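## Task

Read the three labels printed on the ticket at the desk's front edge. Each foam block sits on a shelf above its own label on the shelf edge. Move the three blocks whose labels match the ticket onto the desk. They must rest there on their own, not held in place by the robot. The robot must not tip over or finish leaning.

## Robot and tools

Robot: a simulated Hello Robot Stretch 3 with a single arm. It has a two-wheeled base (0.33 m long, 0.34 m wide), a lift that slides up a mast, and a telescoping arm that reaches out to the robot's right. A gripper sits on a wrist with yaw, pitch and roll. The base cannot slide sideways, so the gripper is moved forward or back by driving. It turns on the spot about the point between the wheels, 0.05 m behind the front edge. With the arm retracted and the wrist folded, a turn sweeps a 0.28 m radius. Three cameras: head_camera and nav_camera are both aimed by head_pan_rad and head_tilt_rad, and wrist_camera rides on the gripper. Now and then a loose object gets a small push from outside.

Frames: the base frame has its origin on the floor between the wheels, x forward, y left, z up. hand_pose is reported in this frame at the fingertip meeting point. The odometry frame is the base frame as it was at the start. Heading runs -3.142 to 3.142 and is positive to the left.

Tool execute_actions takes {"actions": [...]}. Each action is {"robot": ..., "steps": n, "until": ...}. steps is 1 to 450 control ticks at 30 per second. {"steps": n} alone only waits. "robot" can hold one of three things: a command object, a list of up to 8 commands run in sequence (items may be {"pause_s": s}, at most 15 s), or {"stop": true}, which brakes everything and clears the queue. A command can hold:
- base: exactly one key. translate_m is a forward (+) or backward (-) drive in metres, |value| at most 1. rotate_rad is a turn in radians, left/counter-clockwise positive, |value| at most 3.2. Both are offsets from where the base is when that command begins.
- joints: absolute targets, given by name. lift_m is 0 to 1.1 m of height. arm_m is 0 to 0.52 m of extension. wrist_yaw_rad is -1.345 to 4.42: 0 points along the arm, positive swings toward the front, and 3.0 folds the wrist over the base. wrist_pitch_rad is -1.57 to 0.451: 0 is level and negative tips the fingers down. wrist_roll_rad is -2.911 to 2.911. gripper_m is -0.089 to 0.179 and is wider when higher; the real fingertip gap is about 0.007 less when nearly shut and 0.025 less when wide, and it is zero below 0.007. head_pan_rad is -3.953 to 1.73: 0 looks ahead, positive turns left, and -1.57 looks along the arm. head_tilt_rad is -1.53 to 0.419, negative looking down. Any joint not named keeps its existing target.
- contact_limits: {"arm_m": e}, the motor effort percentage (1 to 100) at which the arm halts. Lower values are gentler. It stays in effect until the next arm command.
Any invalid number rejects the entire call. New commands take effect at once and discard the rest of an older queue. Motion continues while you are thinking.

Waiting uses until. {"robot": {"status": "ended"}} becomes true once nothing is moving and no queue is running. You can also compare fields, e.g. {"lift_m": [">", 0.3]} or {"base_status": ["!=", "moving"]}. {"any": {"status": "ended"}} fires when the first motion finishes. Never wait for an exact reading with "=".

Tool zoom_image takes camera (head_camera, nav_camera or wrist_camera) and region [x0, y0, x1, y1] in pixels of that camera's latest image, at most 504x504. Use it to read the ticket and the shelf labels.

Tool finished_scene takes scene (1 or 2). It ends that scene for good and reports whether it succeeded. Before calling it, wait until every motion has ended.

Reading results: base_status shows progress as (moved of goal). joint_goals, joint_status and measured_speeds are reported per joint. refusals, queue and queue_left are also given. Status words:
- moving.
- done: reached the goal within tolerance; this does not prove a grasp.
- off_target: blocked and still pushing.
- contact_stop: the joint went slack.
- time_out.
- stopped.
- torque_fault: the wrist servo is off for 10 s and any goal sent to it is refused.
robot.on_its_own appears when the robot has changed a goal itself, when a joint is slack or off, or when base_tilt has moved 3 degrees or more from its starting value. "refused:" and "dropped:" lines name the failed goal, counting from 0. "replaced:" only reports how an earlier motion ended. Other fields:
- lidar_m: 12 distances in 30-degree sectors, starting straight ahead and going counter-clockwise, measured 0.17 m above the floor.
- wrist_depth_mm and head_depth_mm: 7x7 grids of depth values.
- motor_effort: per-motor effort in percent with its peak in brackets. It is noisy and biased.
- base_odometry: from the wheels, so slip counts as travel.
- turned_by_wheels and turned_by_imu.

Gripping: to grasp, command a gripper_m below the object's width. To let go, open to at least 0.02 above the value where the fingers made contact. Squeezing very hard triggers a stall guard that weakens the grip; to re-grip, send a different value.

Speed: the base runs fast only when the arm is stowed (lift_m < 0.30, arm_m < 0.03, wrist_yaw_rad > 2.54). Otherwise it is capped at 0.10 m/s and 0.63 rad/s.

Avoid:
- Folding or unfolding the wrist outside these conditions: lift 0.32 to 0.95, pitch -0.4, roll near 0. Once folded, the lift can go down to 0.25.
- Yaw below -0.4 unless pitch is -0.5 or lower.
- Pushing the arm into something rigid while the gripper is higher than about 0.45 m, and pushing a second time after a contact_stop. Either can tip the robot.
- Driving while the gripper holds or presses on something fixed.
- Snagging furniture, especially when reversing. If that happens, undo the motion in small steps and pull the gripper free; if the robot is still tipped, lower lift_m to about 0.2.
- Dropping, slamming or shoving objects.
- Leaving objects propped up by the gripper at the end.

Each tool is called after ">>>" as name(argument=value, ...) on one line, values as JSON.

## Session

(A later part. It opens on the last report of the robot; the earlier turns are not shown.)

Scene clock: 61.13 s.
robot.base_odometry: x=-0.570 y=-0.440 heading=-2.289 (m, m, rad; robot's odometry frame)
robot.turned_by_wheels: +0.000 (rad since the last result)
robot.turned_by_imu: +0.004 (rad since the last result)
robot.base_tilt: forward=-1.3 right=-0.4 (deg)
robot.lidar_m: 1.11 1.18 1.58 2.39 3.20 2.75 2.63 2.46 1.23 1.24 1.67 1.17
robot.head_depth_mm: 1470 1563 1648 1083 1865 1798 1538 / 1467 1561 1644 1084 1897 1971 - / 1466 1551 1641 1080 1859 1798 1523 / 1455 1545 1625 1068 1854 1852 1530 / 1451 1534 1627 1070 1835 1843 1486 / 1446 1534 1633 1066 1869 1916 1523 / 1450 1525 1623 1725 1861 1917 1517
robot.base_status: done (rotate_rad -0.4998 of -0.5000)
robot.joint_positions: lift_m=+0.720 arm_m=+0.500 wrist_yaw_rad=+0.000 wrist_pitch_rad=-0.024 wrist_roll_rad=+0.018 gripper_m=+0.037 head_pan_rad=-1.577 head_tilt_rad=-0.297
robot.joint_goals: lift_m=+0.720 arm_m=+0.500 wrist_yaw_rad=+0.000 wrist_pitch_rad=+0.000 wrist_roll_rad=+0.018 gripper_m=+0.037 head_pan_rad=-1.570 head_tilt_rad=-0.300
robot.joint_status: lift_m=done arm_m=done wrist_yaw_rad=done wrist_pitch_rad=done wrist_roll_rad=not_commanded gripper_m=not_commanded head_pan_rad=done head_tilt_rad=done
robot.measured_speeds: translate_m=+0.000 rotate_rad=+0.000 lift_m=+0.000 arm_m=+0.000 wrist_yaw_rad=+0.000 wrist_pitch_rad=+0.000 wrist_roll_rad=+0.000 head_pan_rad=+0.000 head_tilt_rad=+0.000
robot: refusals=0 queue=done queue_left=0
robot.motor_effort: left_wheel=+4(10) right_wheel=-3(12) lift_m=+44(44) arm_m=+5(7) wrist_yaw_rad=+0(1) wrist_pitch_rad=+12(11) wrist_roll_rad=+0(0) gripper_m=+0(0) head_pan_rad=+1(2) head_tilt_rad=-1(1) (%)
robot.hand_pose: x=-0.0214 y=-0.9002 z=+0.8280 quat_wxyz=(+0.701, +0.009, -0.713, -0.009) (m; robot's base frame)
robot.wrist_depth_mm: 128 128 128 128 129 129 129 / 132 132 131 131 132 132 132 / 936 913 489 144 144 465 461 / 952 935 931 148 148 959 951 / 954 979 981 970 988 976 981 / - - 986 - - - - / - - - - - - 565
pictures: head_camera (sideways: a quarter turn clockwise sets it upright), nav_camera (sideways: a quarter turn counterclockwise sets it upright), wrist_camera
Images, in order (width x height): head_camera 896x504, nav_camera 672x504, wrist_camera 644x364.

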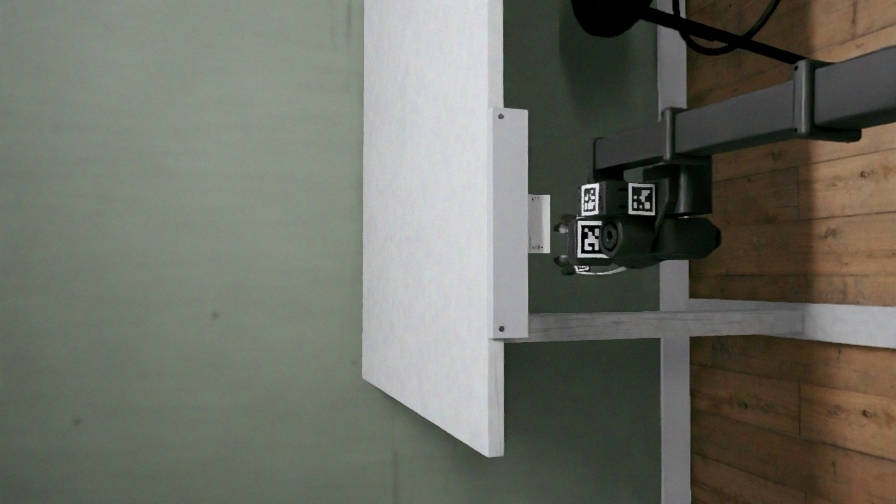

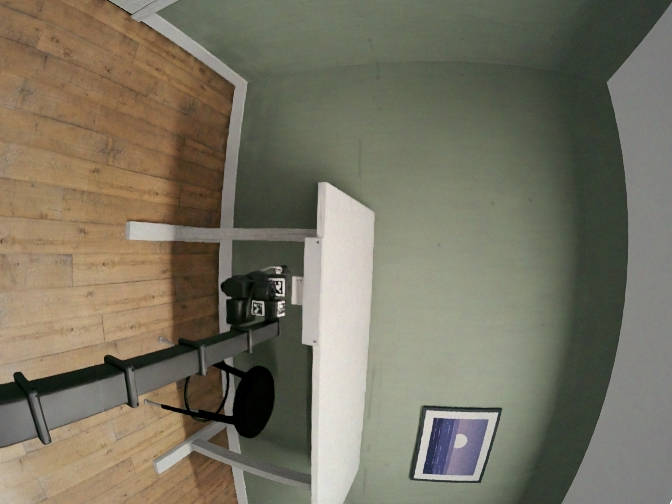

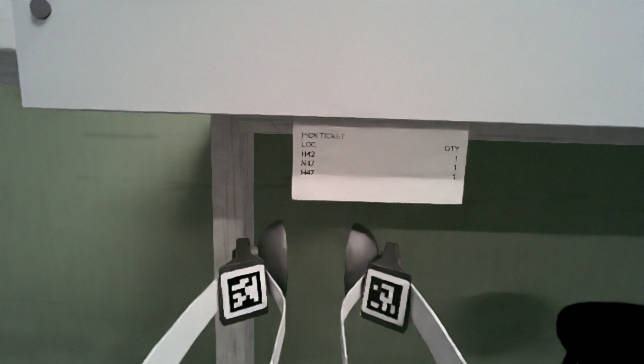

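>>> zoom_image(camera="wrist_camera", region=[285,125,365,185])

>>> execute_actions(actions=[{"robot":[{"joints":{"arm_m":0.2}},{"base":{"rotate_rad":1.62},"joints":{"arm_m":0,"wrist_pitch_rad":-0.4,"wrist_yaw_rad":3,"lift_m":0.35}},{"base":{"translate_m":0.05},"joints":{"lift_m":0.28,"head_tilt_rad":-0.7}},{"base":{"translate_m":1}},{"base":{"translate_m":1}},{"base":{"rotate_rad":1.52},"joints":{"lift_m":0.4}},{"joints":{"lift_m":0.55,"wrist_yaw_rad":0,"gripper_m":0.13}},{"joints":{"wrist_pitch_rad":0}}],"steps":450},{"steps":450,"until":{"robot":{"status":"ended"}}}])

Region (285, 125, 365, 185) of wrist_camera's 644x364 image, scaled by 6.300; it fills the top 378 rows of this view, and the rest is white.

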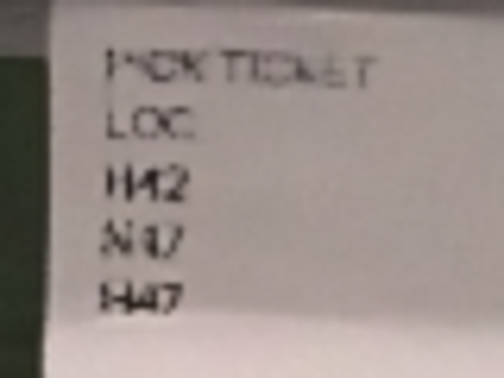

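Scene clock: 92.50 s.
robot.base_odometry: x=+1.038 y=-1.712 heading=+0.851 (m, m, rad; robot's odometry frame)
robot.turned_by_wheels: +3.140 (rad since the last result)
robot.turned_by_imu: +3.142 (rad since the last result)
robot.base_tilt: forward=-1.3 right=-0.4 (deg)
robot.lidar_m: 2.59 2.66 3.45 3.12 1.74 1.24 0.75 0.73 0.85 1.01 0.83 1.44
robot.head_depth_mm: 842 984 1112 1054 1273 1360 1199 / 842 988 1125 1022 1463 1348 1194 / 838 982 1125 1080 1469 1335 1208 / 833 984 1121 1028 1457 1343 1241 / 828 983 1120 1076 1452 1336 1195 / 830 972 1119 1038 1444 1339 1198 / 827 971 1099 1076 1335 1340 1186
robot.base_status: done (rotate_rad +1.5198 of +1.5200)
robot.joint_positions: lift_m=+0.550 arm_m=+0.002 wrist_yaw_rad=+0.002 wrist_pitch_rad=-0.026 wrist_roll_rad=+0.018 gripper_m=+0.130 head_pan_rad=-1.577 head_tilt_rad=-0.692
robot.joint_goals: lift_m=+0.550 arm_m=+0.000 wrist_yaw_rad=+0.000 wrist_pitch_rad=+0.000 wrist_roll_rad=+0.018 gripper_m=+0.130 head_pan_rad=-1.570 head_tilt_rad=-0.700
robot.joint_status: lift_m=done arm_m=done wrist_yaw_rad=done wrist_pitch_rad=done wrist_roll_rad=not_commanded gripper_m=done head_pan_rad=done head_tilt_rad=done
robot.measured_speeds: translate_m=+0.000 rotate_rad=+0.000 lift_m=+0.000 arm_m=+0.000 wrist_yaw_rad=+0.000 wrist_pitch_rad=+0.000 wrist_roll_rad=+0.000 head_pan_rad=+0.000 head_tilt_rad=+0.000
robot: refusals=0 queue=done queue_left=0
robot.motor_effort: left_wheel=-2(9) right_wheel=+4(11) lift_m=+44(44) arm_m=-5(5) wrist_yaw_rad=-1(2) wrist_pitch_rad=+12(12) wrist_roll_rad=+0(0) gripper_m=+0(82) head_pan_rad=+2(3) head_tilt_rad=-4(31) (%)
robot.hand_pose: x=-0.0209 y=-0.4029 z=+0.6576 quat_wxyz=(+0.701, +0.010, -0.713, -0.009) (m; robot's base frame)
robot.wrist_depth_mm: 628 657 727 721 722 656 756 / 644 653 736 740 746 642 772 / 787 665 757 749 764 655 804 / 817 591 609 588 620 604 821 / 822 628 794 795 800 582 838 / 861 596 825 826 820 540 854 / 891 689 834 835 839 691 873
pictures: head_camera (sideways: a quarter turn clockwise sets it upright), nav_camera (sideways: a quarter turn counterclockwise sets it upright), wrist_camera
Images, in order (width x height): head_camera 896x504, nav_camera 672x504, wrist_camera 644x364.

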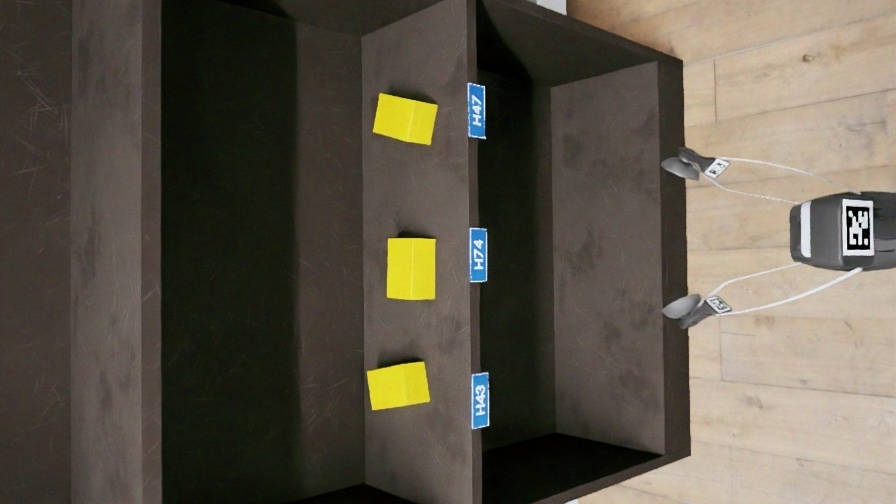

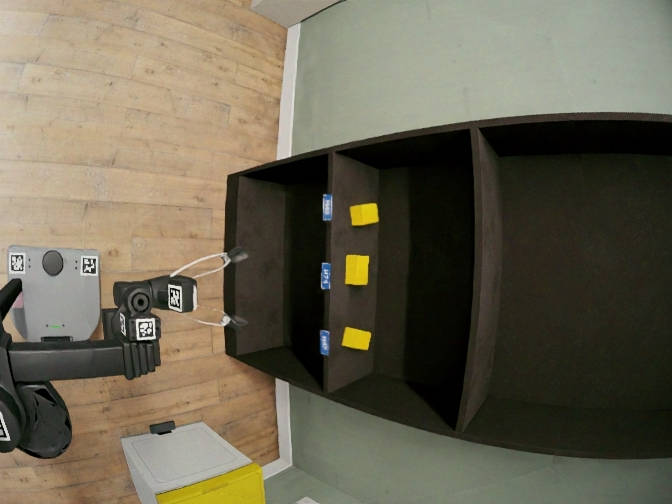

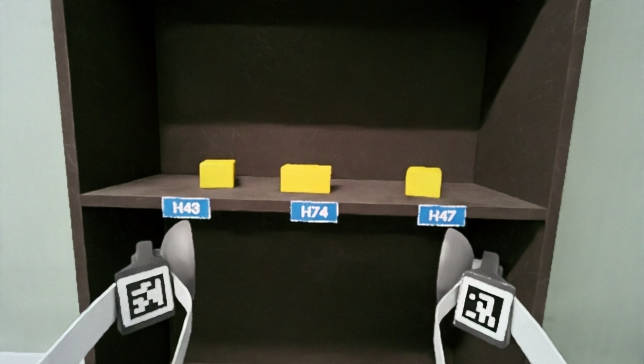

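>>> execute_actions(actions=[{"robot":{"base":{"translate_m":-0.195},"joints":{"arm_m":0.3}},"steps":450,"until":{"robot":{"status":"ended"}}}])

Scene clock: 97.80 s.
robot.base_odometry: x=+0.910 y=-1.859 heading=+0.851 (m, m, rad; robot's odometry frame)
robot.turned_by_wheels: +0.000 (rad since the last result)
robot.turned_by_imu: +0.001 (rad since the last result)
robot.base_tilt: forward=-1.2 right=-0.4 (deg)
robot.lidar_m: 2.78 2.86 3.49 3.16 1.45 1.03 0.75 0.55 0.73 0.78 0.94 1.45
robot.head_depth_mm: 677 1019 1192 1396 1570 1371 1197 / 783 795 954 1084 1573 1404 - / 835 986 1132 1078 1433 1342 1193 / 831 985 1130 1033 1456 1342 1199 / 834 982 1124 1077 1462 1344 1192 / 829 982 1126 1013 1445 1343 1193 / 825 978 1117 1074 1445 1335 1192
robot.base_status: done (translate_m -0.1950 of -0.1950)
robot.joint_positions: lift_m=+0.550 arm_m=+0.300 wrist_yaw_rad=+0.001 wrist_pitch_rad=-0.024 wrist_roll_rad=+0.018 gripper_m=+0.130 head_pan_rad=-1.577 head_tilt_rad=-0.692
robot.joint_goals: lift_m=+0.550 arm_m=+0.300 wrist_yaw_rad=+0.000 wrist_pitch_rad=+0.000 wrist_roll_rad=+0.018 gripper_m=+0.130 head_pan_rad=-1.570 head_tilt_rad=-0.700
robot.joint_status: lift_m=done arm_m=done wrist_yaw_rad=done wrist_pitch_rad=done wrist_roll_rad=not_commanded gripper_m=done head_pan_rad=done head_tilt_rad=done
robot.measured_speeds: translate_m=+0.000 rotate_rad=+0.000 lift_m=+0.000 arm_m=+0.000 wrist_yaw_rad=+0.000 wrist_pitch_rad=+0.000 wrist_roll_rad=+0.000 head_pan_rad=+0.000 head_tilt_rad=+0.000
robot: refusals=0 queue=done queue_left=0
robot.motor_effort: left_wheel=-2(6) right_wheel=+4(5) lift_m=+43(43) arm_m=+5(5) wrist_yaw_rad=+0(2) wrist_pitch_rad=+12(12) wrist_roll_rad=+0(0) gripper_m=+0(0) head_pan_rad=+2(1) head_tilt_rad=-4(4) (%)
robot.hand_pose: x=-0.0212 y=-0.7002 z=+0.6580 quat_wxyz=(+0.701, +0.009, -0.713, -0.009) (m; robot's base frame)
robot.wrist_depth_mm: 444 447 447 451 449 296 206 / 456 453 461 459 458 294 216 / 466 474 472 471 472 293 226 / 477 483 481 473 482 290 225 / 296 303 342 295 358 285 534 / 228 236 230 232 236 240 552 / 525 524 526 521 517 292 564
pictures: head_camera (sideways: a quarter turn clockwise sets it upright), nav_camera (sideways: a quarter turn counterclockwise sets it upright), wrist_camera
Images, in order (width x height): head_camera 896x504, nav_camera 672x504, wrist_camera 644x364.

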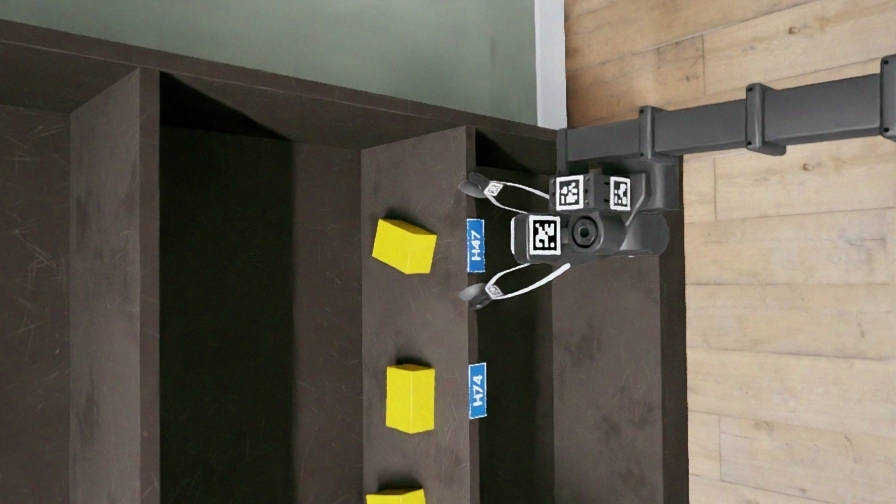

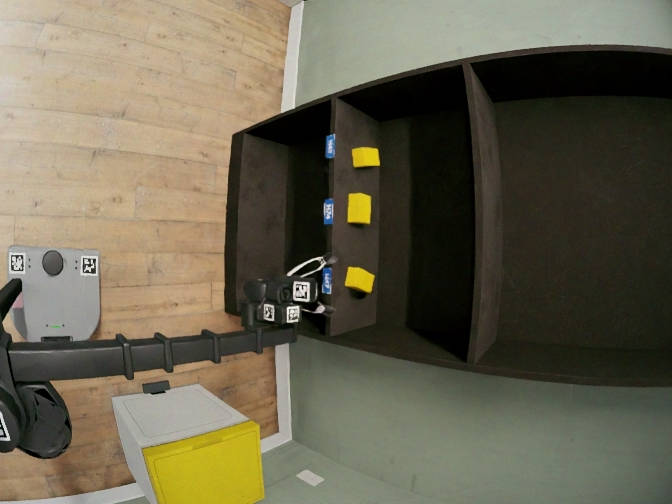

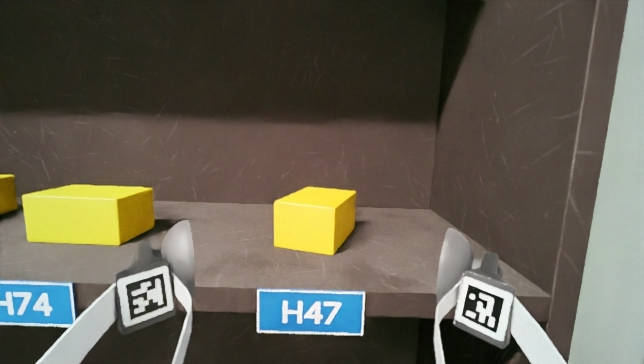

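>>> execute_actions(actions=[{"robot":[{"joints":{"arm_m":0.435,"lift_m":0.538}},{"joints":{"gripper_m":0.02}},{"joints":{"lift_m":0.56}}],"steps":450,"until":{"robot":{"status":"ended"}}}])

Scene clock: 105.07 s.
robot.base_odometry: x=+0.910 y=-1.859 heading=+0.851 (m, m, rad; robot's odometry frame)
robot.turned_by_wheels: +0.000 (rad since the last result)
robot.turned_by_imu: +0.002 (rad since the last result)
robot.base_tilt: forward=-1.2 right=-0.4 (deg)
robot.lidar_m: 2.78 2.86 3.47 3.17 1.45 1.03 0.75 0.55 0.73 0.78 0.94 1.45
robot.head_depth_mm: 677 1022 1194 1400 1572 1371 1196 / 784 795 957 1078 1572 1403 - / 836 989 1133 1079 1412 1356 1196 / 833 988 1106 1034 1444 1350 1192 / 830 983 1126 1079 1466 1344 1192 / 829 979 1119 1015 1445 1342 1188 / 826 977 1116 1073 1450 1341 1190
robot.base_status: done (translate_m -0.1950 of -0.1950)
robot.joint_positions: lift_m=+0.560 arm_m=+0.435 wrist_yaw_rad=+0.001 wrist_pitch_rad=-0.024 wrist_roll_rad=+0.018 gripper_m=+0.021 head_pan_rad=-1.577 head_tilt_rad=-0.692
robot.joint_goals: lift_m=+0.560 arm_m=+0.435 wrist_yaw_rad=+0.000 wrist_pitch_rad=+0.000 wrist_roll_rad=+0.018 gripper_m=+0.020 head_pan_rad=-1.570 head_tilt_rad=-0.700
robot.joint_status: lift_m=done arm_m=done wrist_yaw_rad=done wrist_pitch_rad=done wrist_roll_rad=not_commanded gripper_m=done head_pan_rad=done head_tilt_rad=done
robot.measured_speeds: translate_m=+0.000 rotate_rad=+0.000 lift_m=+0.000 arm_m=+0.000 wrist_yaw_rad=+0.000 wrist_pitch_rad=+0.000 wrist_roll_rad=+0.000 head_pan_rad=+0.000 head_tilt_rad=+0.000
robot: refusals=0 queue=done queue_left=0
robot.motor_effort: left_wheel=-2(2) right_wheel=+4(5) lift_m=+44(46) arm_m=+5(6) wrist_yaw_rad=-1(1) wrist_pitch_rad=+11(11) wrist_roll_rad=+0(0) gripper_m=-15(89) head_pan_rad=+3(1) head_tilt_rad=-4(4) (%)
robot.hand_pose: x=-0.0212 y=-0.8352 z=+0.6680 quat_wxyz=(+0.701, +0.009, -0.713, -0.008) (m; robot's base frame)
robot.wrist_depth_mm: 320 322 322 321 320 290 191 / 328 330 331 329 329 289 190 / 334 336 338 336 336 284 190 / 346 344 345 349 343 285 189 / 352 351 350 174 352 281 188 / 219 244 - 162 268 244 186 / 182 183 185 179 182 193 178
pictures: head_camera (sideways: a quarter turn clockwise sets it upright), nav_camera (sideways: a quarter turn counterclockwise sets it upright), wrist_camera
Images, in order (width x height): head_camera 896x504, nav_camera 672x504, wrist_camera 644x364.

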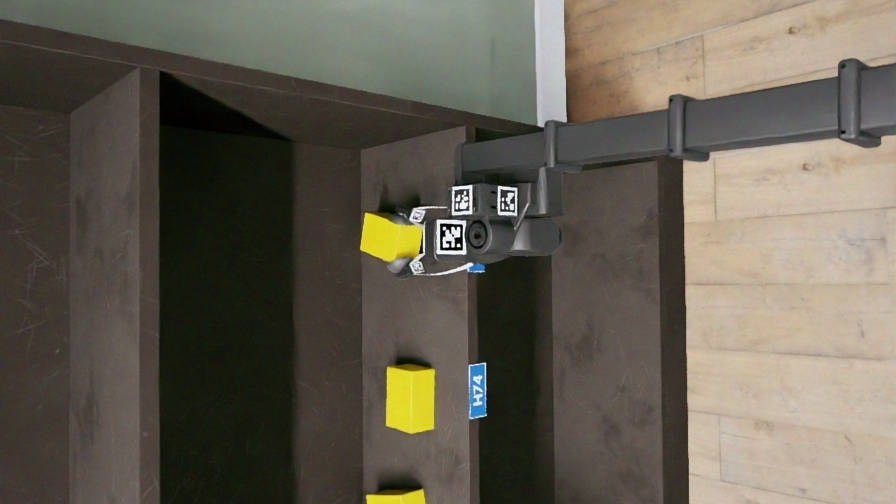

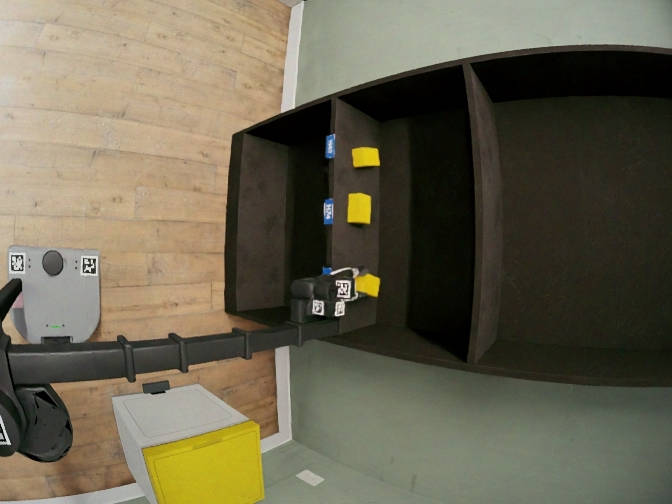

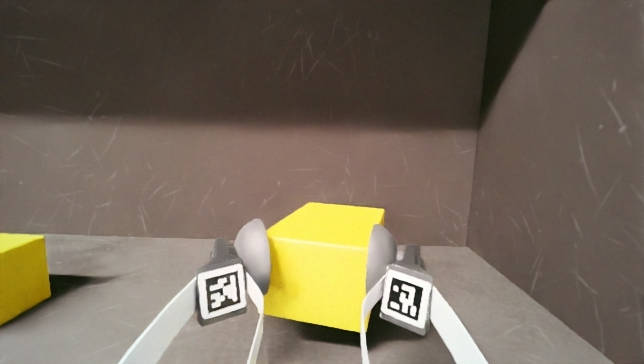

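>>> execute_actions(actions=[{"robot":[{"joints":{"lift_m":0.539}},{"joints":{"gripper_m":0.1}},{"joints":{"arm_m":0.46}},{"joints":{"gripper_m":0.01}},{"joints":{"lift_m":0.56}},{"joints":{"arm_m":0.2}},{"base":{"rotate_rad":1.27},"joints":{"arm_m":0,"wrist_pitch_rad":-0.4,"wrist_yaw_rad":2.65,"lift_m":0.33,"head_tilt_rad":-0.45,"head_pan_rad":-2}}],"steps":450,"until":{"robot":{"status":"ended"}}}])

>>> execute_actions(actions=[{"robot":[{"joints":{"lift_m":0.29,"head_pan_rad":-1.57}},{"base":{"translate_m":1}},{"base":{"translate_m":1}},{"base":{"translate_m":0.37},"joints":{"lift_m":0.5}},{"base":{"rotate_rad":1.87},"joints":{"lift_m":0.89,"wrist_yaw_rad":0}},{"joints":{"wrist_pitch_rad":0}},{"joints":{"arm_m":0.35}}],"steps":450},{"steps":450,"until":{"robot":{"status":"ended"}}}])

Scene clock: 123.97 s.
robot.base_odometry: x=+0.910 y=-1.859 heading=+2.120 (m, m, rad; robot's odometry frame)
robot.turned_by_wheels: +1.270 (rad since the last result)
robot.turned_by_imu: +1.270 (rad since the last result)
robot.base_tilt: forward=-1.2 right=-0.3 (deg)
robot.lidar_m: 3.15 2.26 1.20 0.99 0.55 0.58 0.78 1.02 0.94 1.72 2.79 3.10
robot.head_depth_mm: 840 937 991 1175 1050 1382 1248 / 808 875 947 1059 1133 1412 1292 / 1196 1284 1395 1514 1663 1530 1348 / 1309 1434 1554 1701 1851 1621 1343 / 1457 1592 1755 1938 2008 1621 1342 / 1629 1712 1816 1963 2034 1621 1344 / 1848 1819 1745 2293 2023 1616 1334
robot.base_status: done (rotate_rad +1.2698 of +1.2700)
robot.joint_positions: lift_m=+0.330 arm_m=+0.002 wrist_yaw_rad=+2.648 wrist_pitch_rad=-0.415 wrist_roll_rad=+0.018 gripper_m=+0.014 head_pan_rad=-1.993 head_tilt_rad=-0.458
robot.joint_goals: lift_m=+0.330 arm_m=+0.000 wrist_yaw_rad=+2.650 wrist_pitch_rad=-0.400 wrist_roll_rad=+0.018 gripper_m=+0.013 head_pan_rad=-2.000 head_tilt_rad=-0.450
robot.joint_status: lift_m=done arm_m=done wrist_yaw_rad=done wrist_pitch_rad=done wrist_roll_rad=not_commanded gripper_m=done head_pan_rad=done head_tilt_rad=done
robot.measured_speeds: translate_m=+0.000 rotate_rad=+0.000 lift_m=+0.000 arm_m=+0.000 wrist_yaw_rad=+0.000 wrist_pitch_rad=+0.000 wrist_roll_rad=+0.000 head_pan_rad=+0.000 head_tilt_rad=+0.000
robot: refusals=0 queue=done queue_left=0
robot.motor_effort: left_wheel=-2(6) right_wheel=+5(11) lift_m=+19(45) arm_m=-5(4) wrist_yaw_rad=+1(2) wrist_pitch_rad=+8(12) wrist_roll_rad=+0(0) gripper_m=-20(94) head_pan_rad=-2(19) head_tilt_rad=+4(24) (%)
robot.hand_pose: x=+0.0852 y=+0.0505 z=+0.3437 quat_wxyz=(+0.311, +0.712, -0.030, +0.629) (m; robot's base frame)
robot.wrist_depth_mm: 752 888 - - - - - / 796 933 - - - - - / 812 960 - - - - - / 817 863 877 889 902 916 903 / 691 683 722 177 718 724 725 / - 570 137 134 566 586 588 / - 500 303 135 486 499 500
pictures: head_camera (sideways: a quarter turn clockwise sets it upright), nav_camera (sideways: a quarter turn counterclockwise sets it upright), wrist_camera
Images, in order (width x height): head_camera 896x504, nav_camera 672x504, wrist_camera 644x364.

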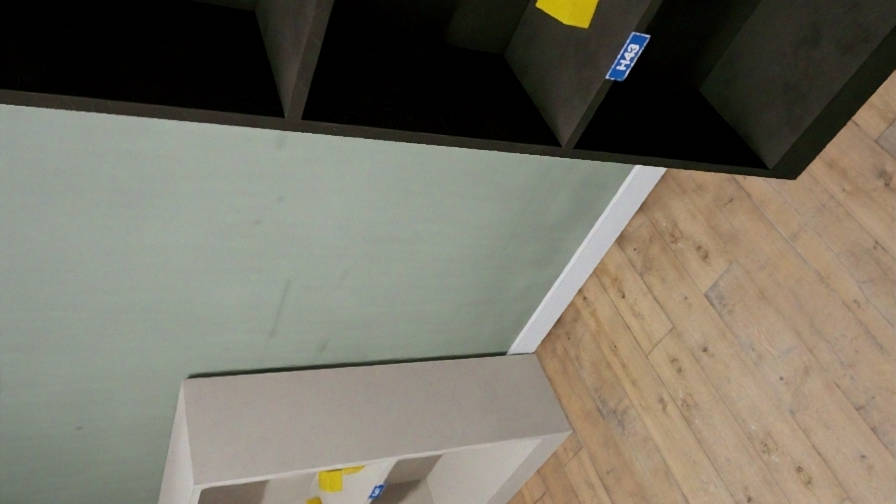

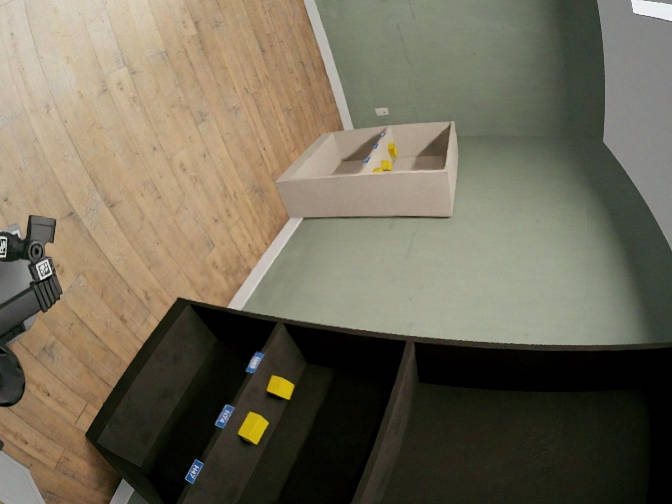

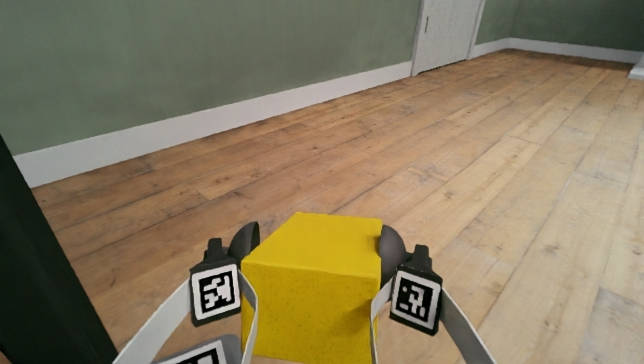

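Scene clock: 149.10 s.
robot.base_odometry: x=-0.328 y=+0.162 heading=-2.293 (m, m, rad; robot's odometry frame)
robot.turned_by_wheels: +1.870 (rad since the last result)
robot.turned_by_imu: +1.875 (rad since the last result)
robot.base_tilt: forward=-1.2 right=-0.3 (deg)
robot.lidar_m: 1.75 1.82 2.40 3.00 2.97 2.10 2.00 2.06 1.16 0.81 1.26 1.86
robot.head_depth_mm: 1264 1394 1121 816 - 1515 1320 / 1266 1393 1118 - 1855 1622 1349 / 1258 1380 1160 - 1246 1578 1347 / 1266 1382 1112 1679 1135 1576 1310 / 1261 1370 1100 852 1198 1573 1352 / 1258 1366 1096 849 1832 1615 1345 / 1251 1357 1090 848 1831 1623 1346
robot.base_status: done (rotate_rad +1.8698 of +1.8700)
robot.joint_positions: lift_m=+0.890 arm_m=+0.350 wrist_yaw_rad=+0.001 wrist_pitch_rad=-0.028 wrist_roll_rad=+0.018 gripper_m=+0.014 head_pan_rad=-1.577 head_tilt_rad=-0.458
robot.joint_goals: lift_m=+0.890 arm_m=+0.350 wrist_yaw_rad=+0.000 wrist_pitch_rad=+0.000 wrist_roll_rad=+0.018 gripper_m=+0.013 head_pan_rad=-1.570 head_tilt_rad=-0.450
robot.joint_status: lift_m=done arm_m=done wrist_yaw_rad=done wrist_pitch_rad=done wrist_roll_rad=not_commanded gripper_m=done head_pan_rad=done head_tilt_rad=done
robot.measured_speeds: translate_m=+0.000 rotate_rad=+0.000 lift_m=+0.000 arm_m=+0.000 wrist_yaw_rad=+0.000 wrist_pitch_rad=+0.000 wrist_roll_rad=+0.000 head_pan_rad=+0.000 head_tilt_rad=+0.000
robot: refusals=0 queue=done queue_left=0
robot.motor_effort: left_wheel=-2(6) right_wheel=+5(12) lift_m=+43(47) arm_m=+4(6) wrist_yaw_rad=-1(0) wrist_pitch_rad=+14(15) wrist_roll_rad=+0(0) gripper_m=-20(20) head_pan_rad=+3(25) head_tilt_rad=+4(4) (%)
robot.hand_pose: x=-0.0212 y=-0.7501 z=+0.9969 quat_wxyz=(+0.701, +0.011, -0.713, -0.010) (m; robot's base frame)
robot.wrist_depth_mm: 817 829 829 825 816 818 851 / 865 854 856 863 872 866 878 / 862 860 878 879 884 902 889 / 596 629 667 699 746 773 911 / 324 332 370 176 366 367 383 / 221 226 138 133 224 241 245 / 168 170 158 135 170 181 182
pictures: head_camera (sideways: a quarter turn clockwise sets it upright), nav_camera (sideways: a quarter turn counterclockwise sets it upright), wrist_camera
Images, in order (width x height): head_camera 896x504, nav_camera 672x504, wrist_camera 644x364.

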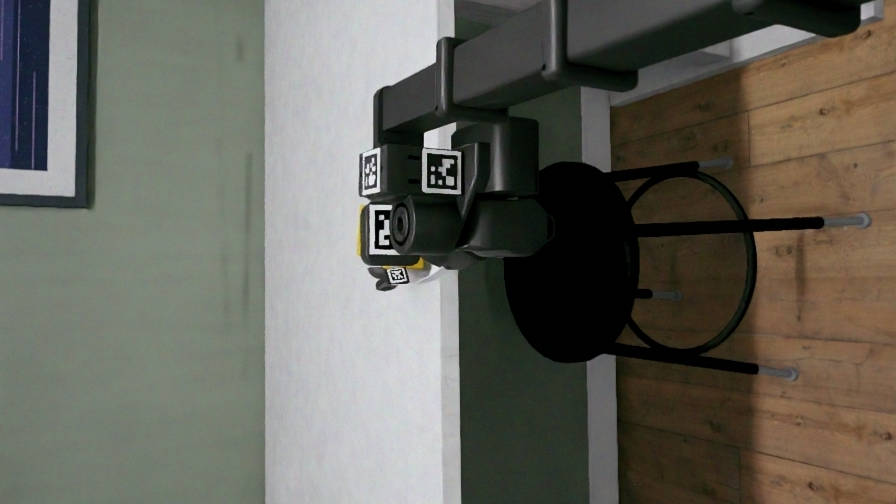

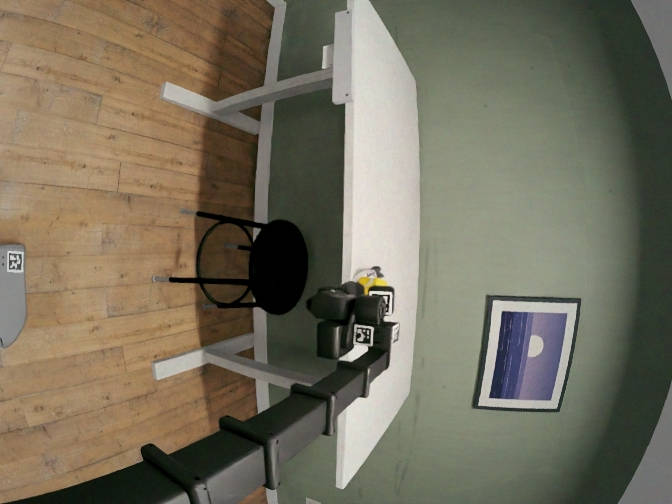

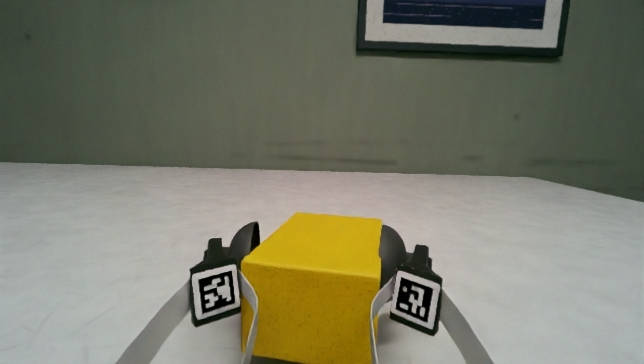

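>>> execute_actions(actions=[{"robot":[{"joints":{"arm_m":0.39}},{"joints":{"lift_m":0.876}},{"joints":{"gripper_m":0.1}},{"joints":{"arm_m":0.15}},{"base":{"rotate_rad":2.03},"joints":{"arm_m":0,"gripper_m":0.04,"wrist_pitch_rad":-0.4,"wrist_yaw_rad":2.65,"lift_m":0.29,"head_tilt_rad":-0.7}}],"steps":450,"until":{"robot":{"status":"ended"}}},{"robot":{"base":{"translate_m":1}},"steps":450,"until":{"robot":{"translate_m":[">",0.8]}}},{"robot":{"base":{"translate_m":1}},"steps":450,"until":{"robot":{"translate_m":[">",0.8]}}},{"robot":[{"base":{"translate_m":1}},{"base":{"rotate_rad":1.09},"joints":{"lift_m":0.4}},{"joints":{"lift_m":0.55,"wrist_yaw_rad":0,"wrist_pitch_rad":0,"gripper_m":0.15}}],"steps":450,"until":{"robot":{"status":"ended"}}}])

Scene clock: 182.70 s.
robot.base_odometry: x=+2.192 y=-0.517 heading=+0.827 (m, m, rad; robot's odometry frame)
robot.turned_by_wheels: +3.120 (rad since the last result)
robot.turned_by_imu: +3.124 (rad since the last result)
robot.base_tilt: forward=-1.3 right=-0.5 (deg)
robot.lidar_m: 0.96 0.98 1.28 2.97 3.56 2.98 2.34 1.38 0.65 0.80 0.79 1.02
robot.head_depth_mm: 784 638 720 1147 1448 1372 1194 / 767 650 925 976 987 1315 1198 / 763 648 964 1048 1337 1289 1217 / 758 647 958 1043 1337 1286 1239 / 753 646 946 1034 949 1260 1192 / 749 645 937 1022 946 1262 1191 / 745 642 935 1027 947 1258 1191
robot.base_status: done (rotate_rad +1.0898 of +1.0900)
robot.joint_positions: lift_m=+0.550 arm_m=+0.002 wrist_yaw_rad=+0.002 wrist_pitch_rad=-0.024 wrist_roll_rad=+0.018 gripper_m=+0.150 head_pan_rad=-1.577 head_tilt_rad=-0.692
robot.joint_goals: lift_m=+0.550 arm_m=+0.000 wrist_yaw_rad=+0.000 wrist_pitch_rad=+0.000 wrist_roll_rad=+0.018 gripper_m=+0.150 head_pan_rad=-1.570 head_tilt_rad=-0.700
robot.joint_status: lift_m=done arm_m=done wrist_yaw_rad=done wrist_pitch_rad=done wrist_roll_rad=not_commanded gripper_m=done head_pan_rad=done head_tilt_rad=done
robot.measured_speeds: translate_m=+0.000 rotate_rad=+0.000 lift_m=+0.000 arm_m=+0.000 wrist_yaw_rad=+0.000 wrist_pitch_rad=+0.000 wrist_roll_rad=+0.000 head_pan_rad=+0.000 head_tilt_rad=+0.000
robot: refusals=0 queue=done queue_left=0
robot.motor_effort: left_wheel=-2(8) right_wheel=+5(11) lift_m=+43(45) arm_m=-5(5) wrist_yaw_rad=-3(2) wrist_pitch_rad=+12(14) wrist_roll_rad=+0(0) gripper_m=+0(82) head_pan_rad=+3(2) head_tilt_rad=-4(27) (%)
robot.hand_pose: x=-0.0208 y=-0.4030 z=+0.6580 quat_wxyz=(+0.701, +0.009, -0.713, -0.008) (m; robot's base frame)
robot.wrist_depth_mm: 575 576 574 577 584 418 640 / 589 601 593 599 605 408 659 / 597 605 616 615 614 441 668 / 595 611 625 626 632 439 698 / 421 467 441 453 472 695 715 / 623 - 649 671 570 - 734 / 629 669 671 684 643 750 760
pictures: head_camera (sideways: a quarter turn clockwise sets it upright), nav_camera (sideways: a quarter turn counterclockwise sets it upright), wrist_camera
Images, in order (width x height): head_camera 896x504, nav_camera 672x504, wrist_camera 644x364.

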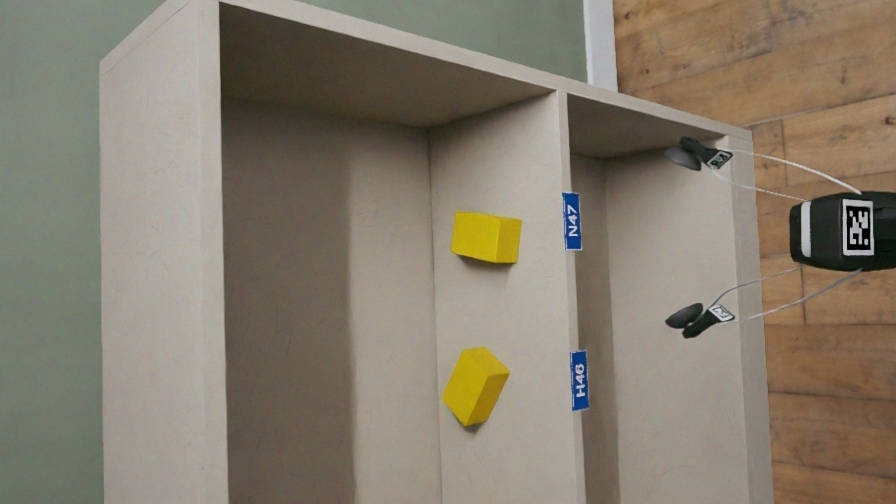

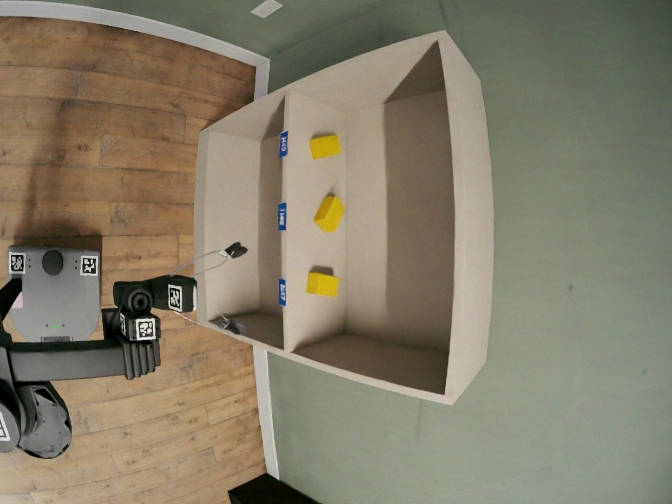

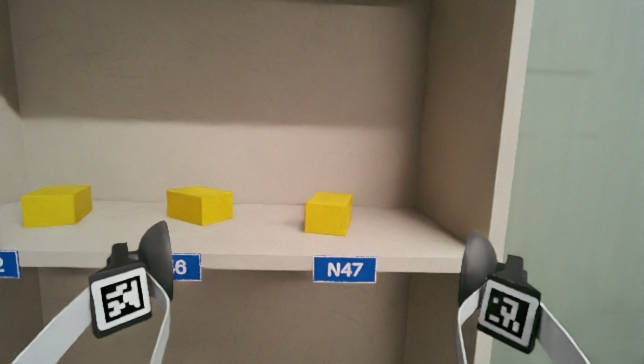

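>>> execute_actions(actions=[{"robot":[{"base":{"translate_m":-0.012},"joints":{"arm_m":0.305,"lift_m":0.507,"gripper_m":0.13}},{"joints":{"gripper_m":0.015}},{"joints":{"lift_m":0.53}}],"steps":450,"until":{"robot":{"status":"ended"}}}])

Scene clock: 192.57 s.
robot.base_odometry: x=+2.184 y=-0.526 heading=+0.827 (m, m, rad; robot's odometry frame)
robot.turned_by_wheels: +0.000 (rad since the last result)
robot.turned_by_imu: +0.002 (rad since the last result)
robot.base_tilt: forward=-1.3 right=-0.4 (deg)
robot.lidar_m: 0.97 1.00 1.30 3.01 3.55 2.97 2.33 1.38 0.65 0.76 0.80 0.80
robot.head_depth_mm: 785 616 706 1179 1457 1382 1200 / 770 650 905 932 959 1404 - / 762 647 965 1052 926 1266 1196 / 758 646 956 1044 1342 1265 1192 / 753 645 948 1039 948 1266 1192 / 747 643 940 1017 949 1261 1193 / 744 641 933 1026 947 1260 1196
robot.base_status: done (translate_m -0.0120 of -0.0120)
robot.joint_positions: lift_m=+0.529 arm_m=+0.305 wrist_yaw_rad=+0.001 wrist_pitch_rad=-0.024 wrist_roll_rad=+0.018 gripper_m=+0.016 head_pan_rad=-1.577 head_tilt_rad=-0.692
robot.joint_goals: lift_m=+0.530 arm_m=+0.305 wrist_yaw_rad=+0.000 wrist_pitch_rad=+0.000 wrist_roll_rad=+0.018 gripper_m=+0.015 head_pan_rad=-1.570 head_tilt_rad=-0.700
robot.joint_status: lift_m=done arm_m=done wrist_yaw_rad=done wrist_pitch_rad=done wrist_roll_rad=not_commanded gripper_m=done head_pan_rad=done head_tilt_rad=done
robot.measured_speeds: translate_m=+0.000 rotate_rad=+0.000 lift_m=+0.000 arm_m=+0.000 wrist_yaw_rad=+0.000 wrist_pitch_rad=+0.000 wrist_roll_rad=+0.000 head_pan_rad=+0.000 head_tilt_rad=+0.000
robot: refusals=0 queue=done queue_left=0
robot.motor_effort: left_wheel=-2(6) right_wheel=+4(6) lift_m=+44(48) arm_m=+5(6) wrist_yaw_rad=+0(1) wrist_pitch_rad=+11(11) wrist_roll_rad=+0(0) gripper_m=-19(93) head_pan_rad=+3(2) head_tilt_rad=-4(4) (%)
robot.hand_pose: x=-0.0212 y=-0.7052 z=+0.6381 quat_wxyz=(+0.701, +0.009, -0.713, -0.008) (m; robot's base frame)
robot.wrist_depth_mm: 294 299 301 305 308 303 207 / 303 305 307 311 315 306 206 / 309 315 315 320 325 303 205 / 318 320 323 328 330 300 204 / 311 327 330 179 341 298 204 / 208 249 145 142 256 263 202 / 186 188 181 146 186 199 191
pictures: head_camera (sideways: a quarter turn clockwise sets it upright), nav_camera (sideways: a quarter turn counterclockwise sets it upright), wrist_camera
Images, in order (width x height): head_camera 896x504, nav_camera 672x504, wrist_camera 644x364.

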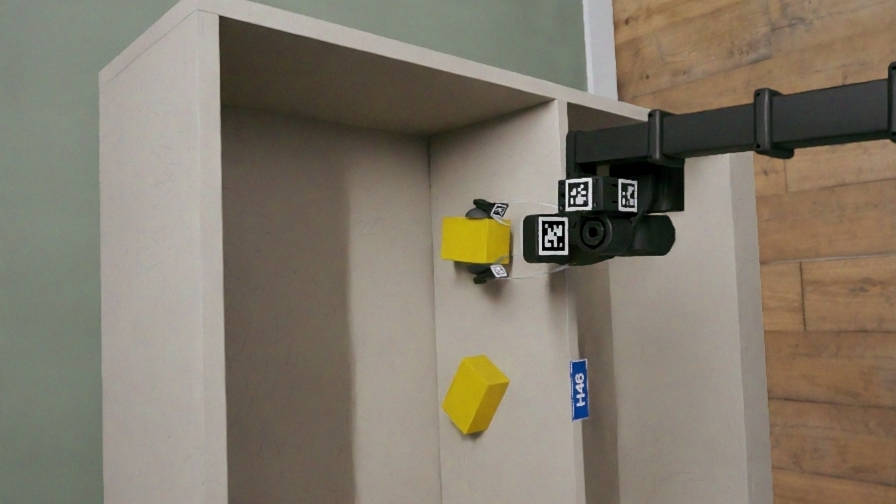

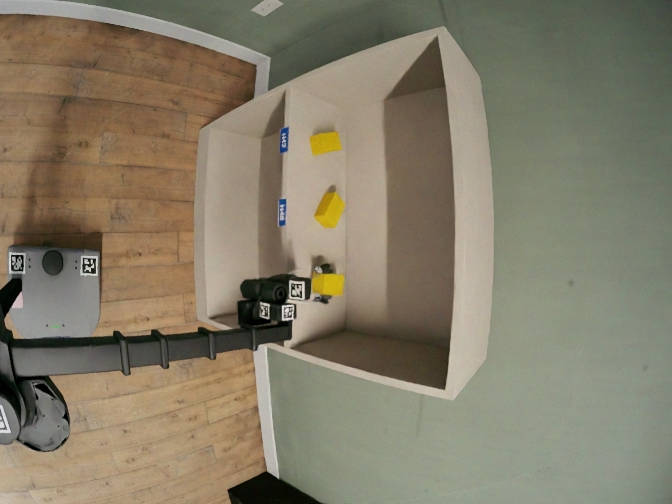

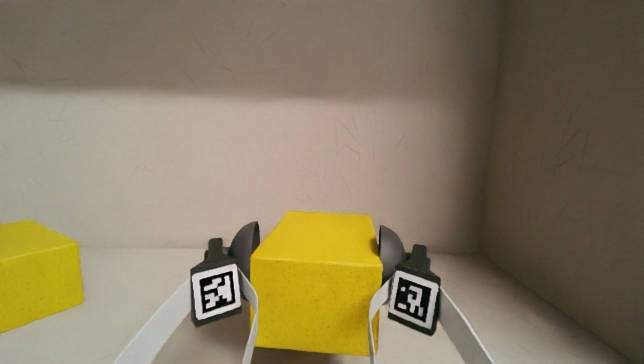

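>>> execute_actions(actions=[{"robot":[{"joints":{"arm_m":0.08}},{"base":{"rotate_rad":1.97},"joints":{"arm_m":0,"wrist_pitch_rad":-0.4,"wrist_yaw_rad":2.65,"lift_m":0.29,"head_tilt_rad":-0.45}}],"steps":450,"until":{"robot":{"status":"ended"}}},{"robot":{"base":{"translate_m":1}},"steps":450,"until":{"robot":{"translate_m":[">",0.75]}}},{"robot":{"base":{"translate_m":1}},"steps":450,"until":{"robot":{"translate_m":[">",0.75]}}},{"robot":[{"base":{"translate_m":1}},{"base":{"rotate_rad":1.22},"joints":{"lift_m":0.9,"wrist_yaw_rad":0,"wrist_pitch_rad":0,"arm_m":0.1}},{"joints":{"arm_m":0.39}}],"steps":450,"until":{"robot":{"status":"ended"}}}])

Scene clock: 226.57 s.
robot.base_odometry: x=-0.180 y=+0.324 heading=-2.267 (m, m, rad; robot's odometry frame)
robot.turned_by_wheels: +3.190 (rad since the last result)
robot.turned_by_imu: +3.192 (rad since the last result)
robot.base_tilt: forward=-1.3 right=-0.5 (deg)
robot.lidar_m: 1.98 2.06 2.77 3.01 2.59 1.85 1.77 1.82 1.56 0.82 1.04 2.06
robot.head_depth_mm: 1272 1399 1122 838 - 1583 1315 / 1264 1396 1209 - 1348 1577 1318 / 1259 1389 1202 - 1842 1585 1349 / 1252 1394 1198 1707 1833 1587 1343 / 1270 1376 1109 854 1242 1620 1313 / 1265 1374 1105 823 1154 1582 1340 / 1264 1375 1095 847 1240 1582 1337
robot.base_status: done (rotate_rad +1.2198 of +1.2200)
robot.joint_positions: lift_m=+0.899 arm_m=+0.390 wrist_yaw_rad=+0.001 wrist_pitch_rad=-0.029 wrist_roll_rad=+0.018 gripper_m=+0.016 head_pan_rad=-1.577 head_tilt_rad=-0.457
robot.joint_goals: lift_m=+0.900 arm_m=+0.390 wrist_yaw_rad=+0.000 wrist_pitch_rad=+0.000 wrist_roll_rad=+0.018 gripper_m=+0.015 head_pan_rad=-1.570 head_tilt_rad=-0.450
robot.joint_status: lift_m=done arm_m=done wrist_yaw_rad=done wrist_pitch_rad=done wrist_roll_rad=not_commanded gripper_m=done head_pan_rad=done head_tilt_rad=done
robot.measured_speeds: translate_m=+0.000 rotate_rad=+0.000 lift_m=+0.000 arm_m=+0.000 wrist_yaw_rad=+0.000 wrist_pitch_rad=+0.000 wrist_roll_rad=+0.000 head_pan_rad=+0.000 head_tilt_rad=+0.000
robot: refusals=0 queue=done queue_left=0
robot.motor_effort: left_wheel=-2(9) right_wheel=+5(12) lift_m=+43(46) arm_m=+5(7) wrist_yaw_rad=+0(3) wrist_pitch_rad=+14(17) wrist_roll_rad=+0(0) gripper_m=-19(19) head_pan_rad=+2(3) head_tilt_rad=+4(26) (%)
robot.hand_pose: x=-0.0212 y=-0.7900 z=+1.0067 quat_wxyz=(+0.701, +0.011, -0.713, -0.010) (m; robot's base frame)
robot.wrist_depth_mm: 817 809 818 804 788 802 815 / 832 837 830 833 831 836 830 / 841 860 847 859 853 867 853 / 656 682 718 765 800 858 860 / 352 357 385 179 412 404 461 / 214 244 145 142 252 263 267 / 182 185 179 145 183 196 197
pictures: head_camera (sideways: a quarter turn clockwise sets it upright), nav_camera (sideways: a quarter turn counterclockwise sets it upright), wrist_camera
Images, in order (width x height): head_camera 896x504, nav_camera 672x504, wrist_camera 644x364.

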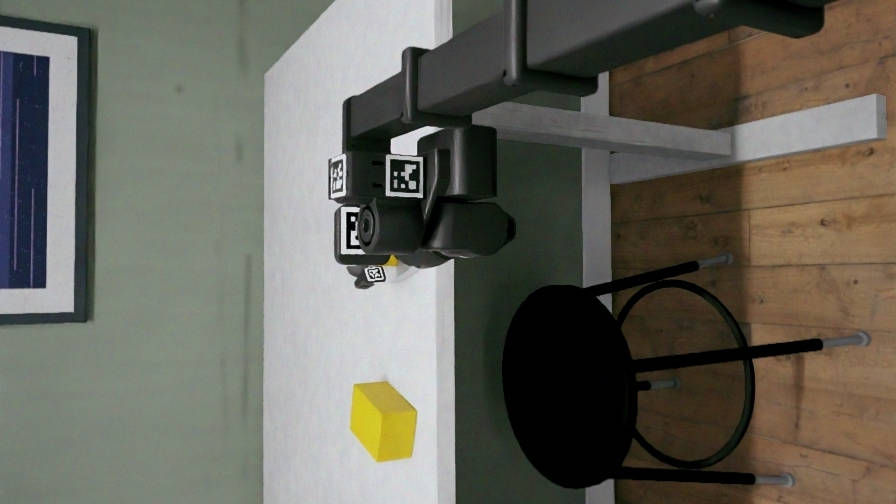

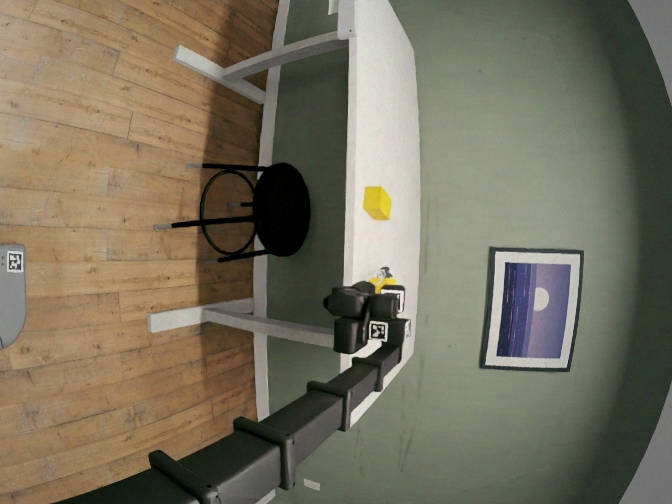

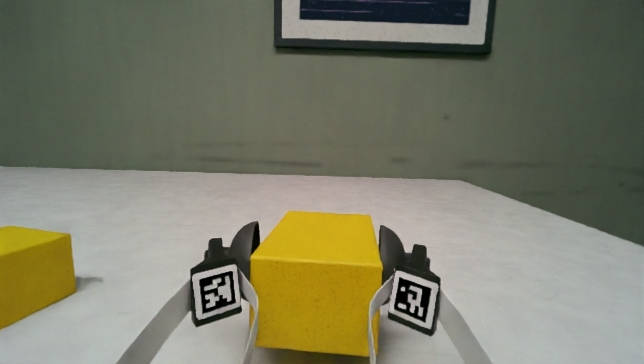

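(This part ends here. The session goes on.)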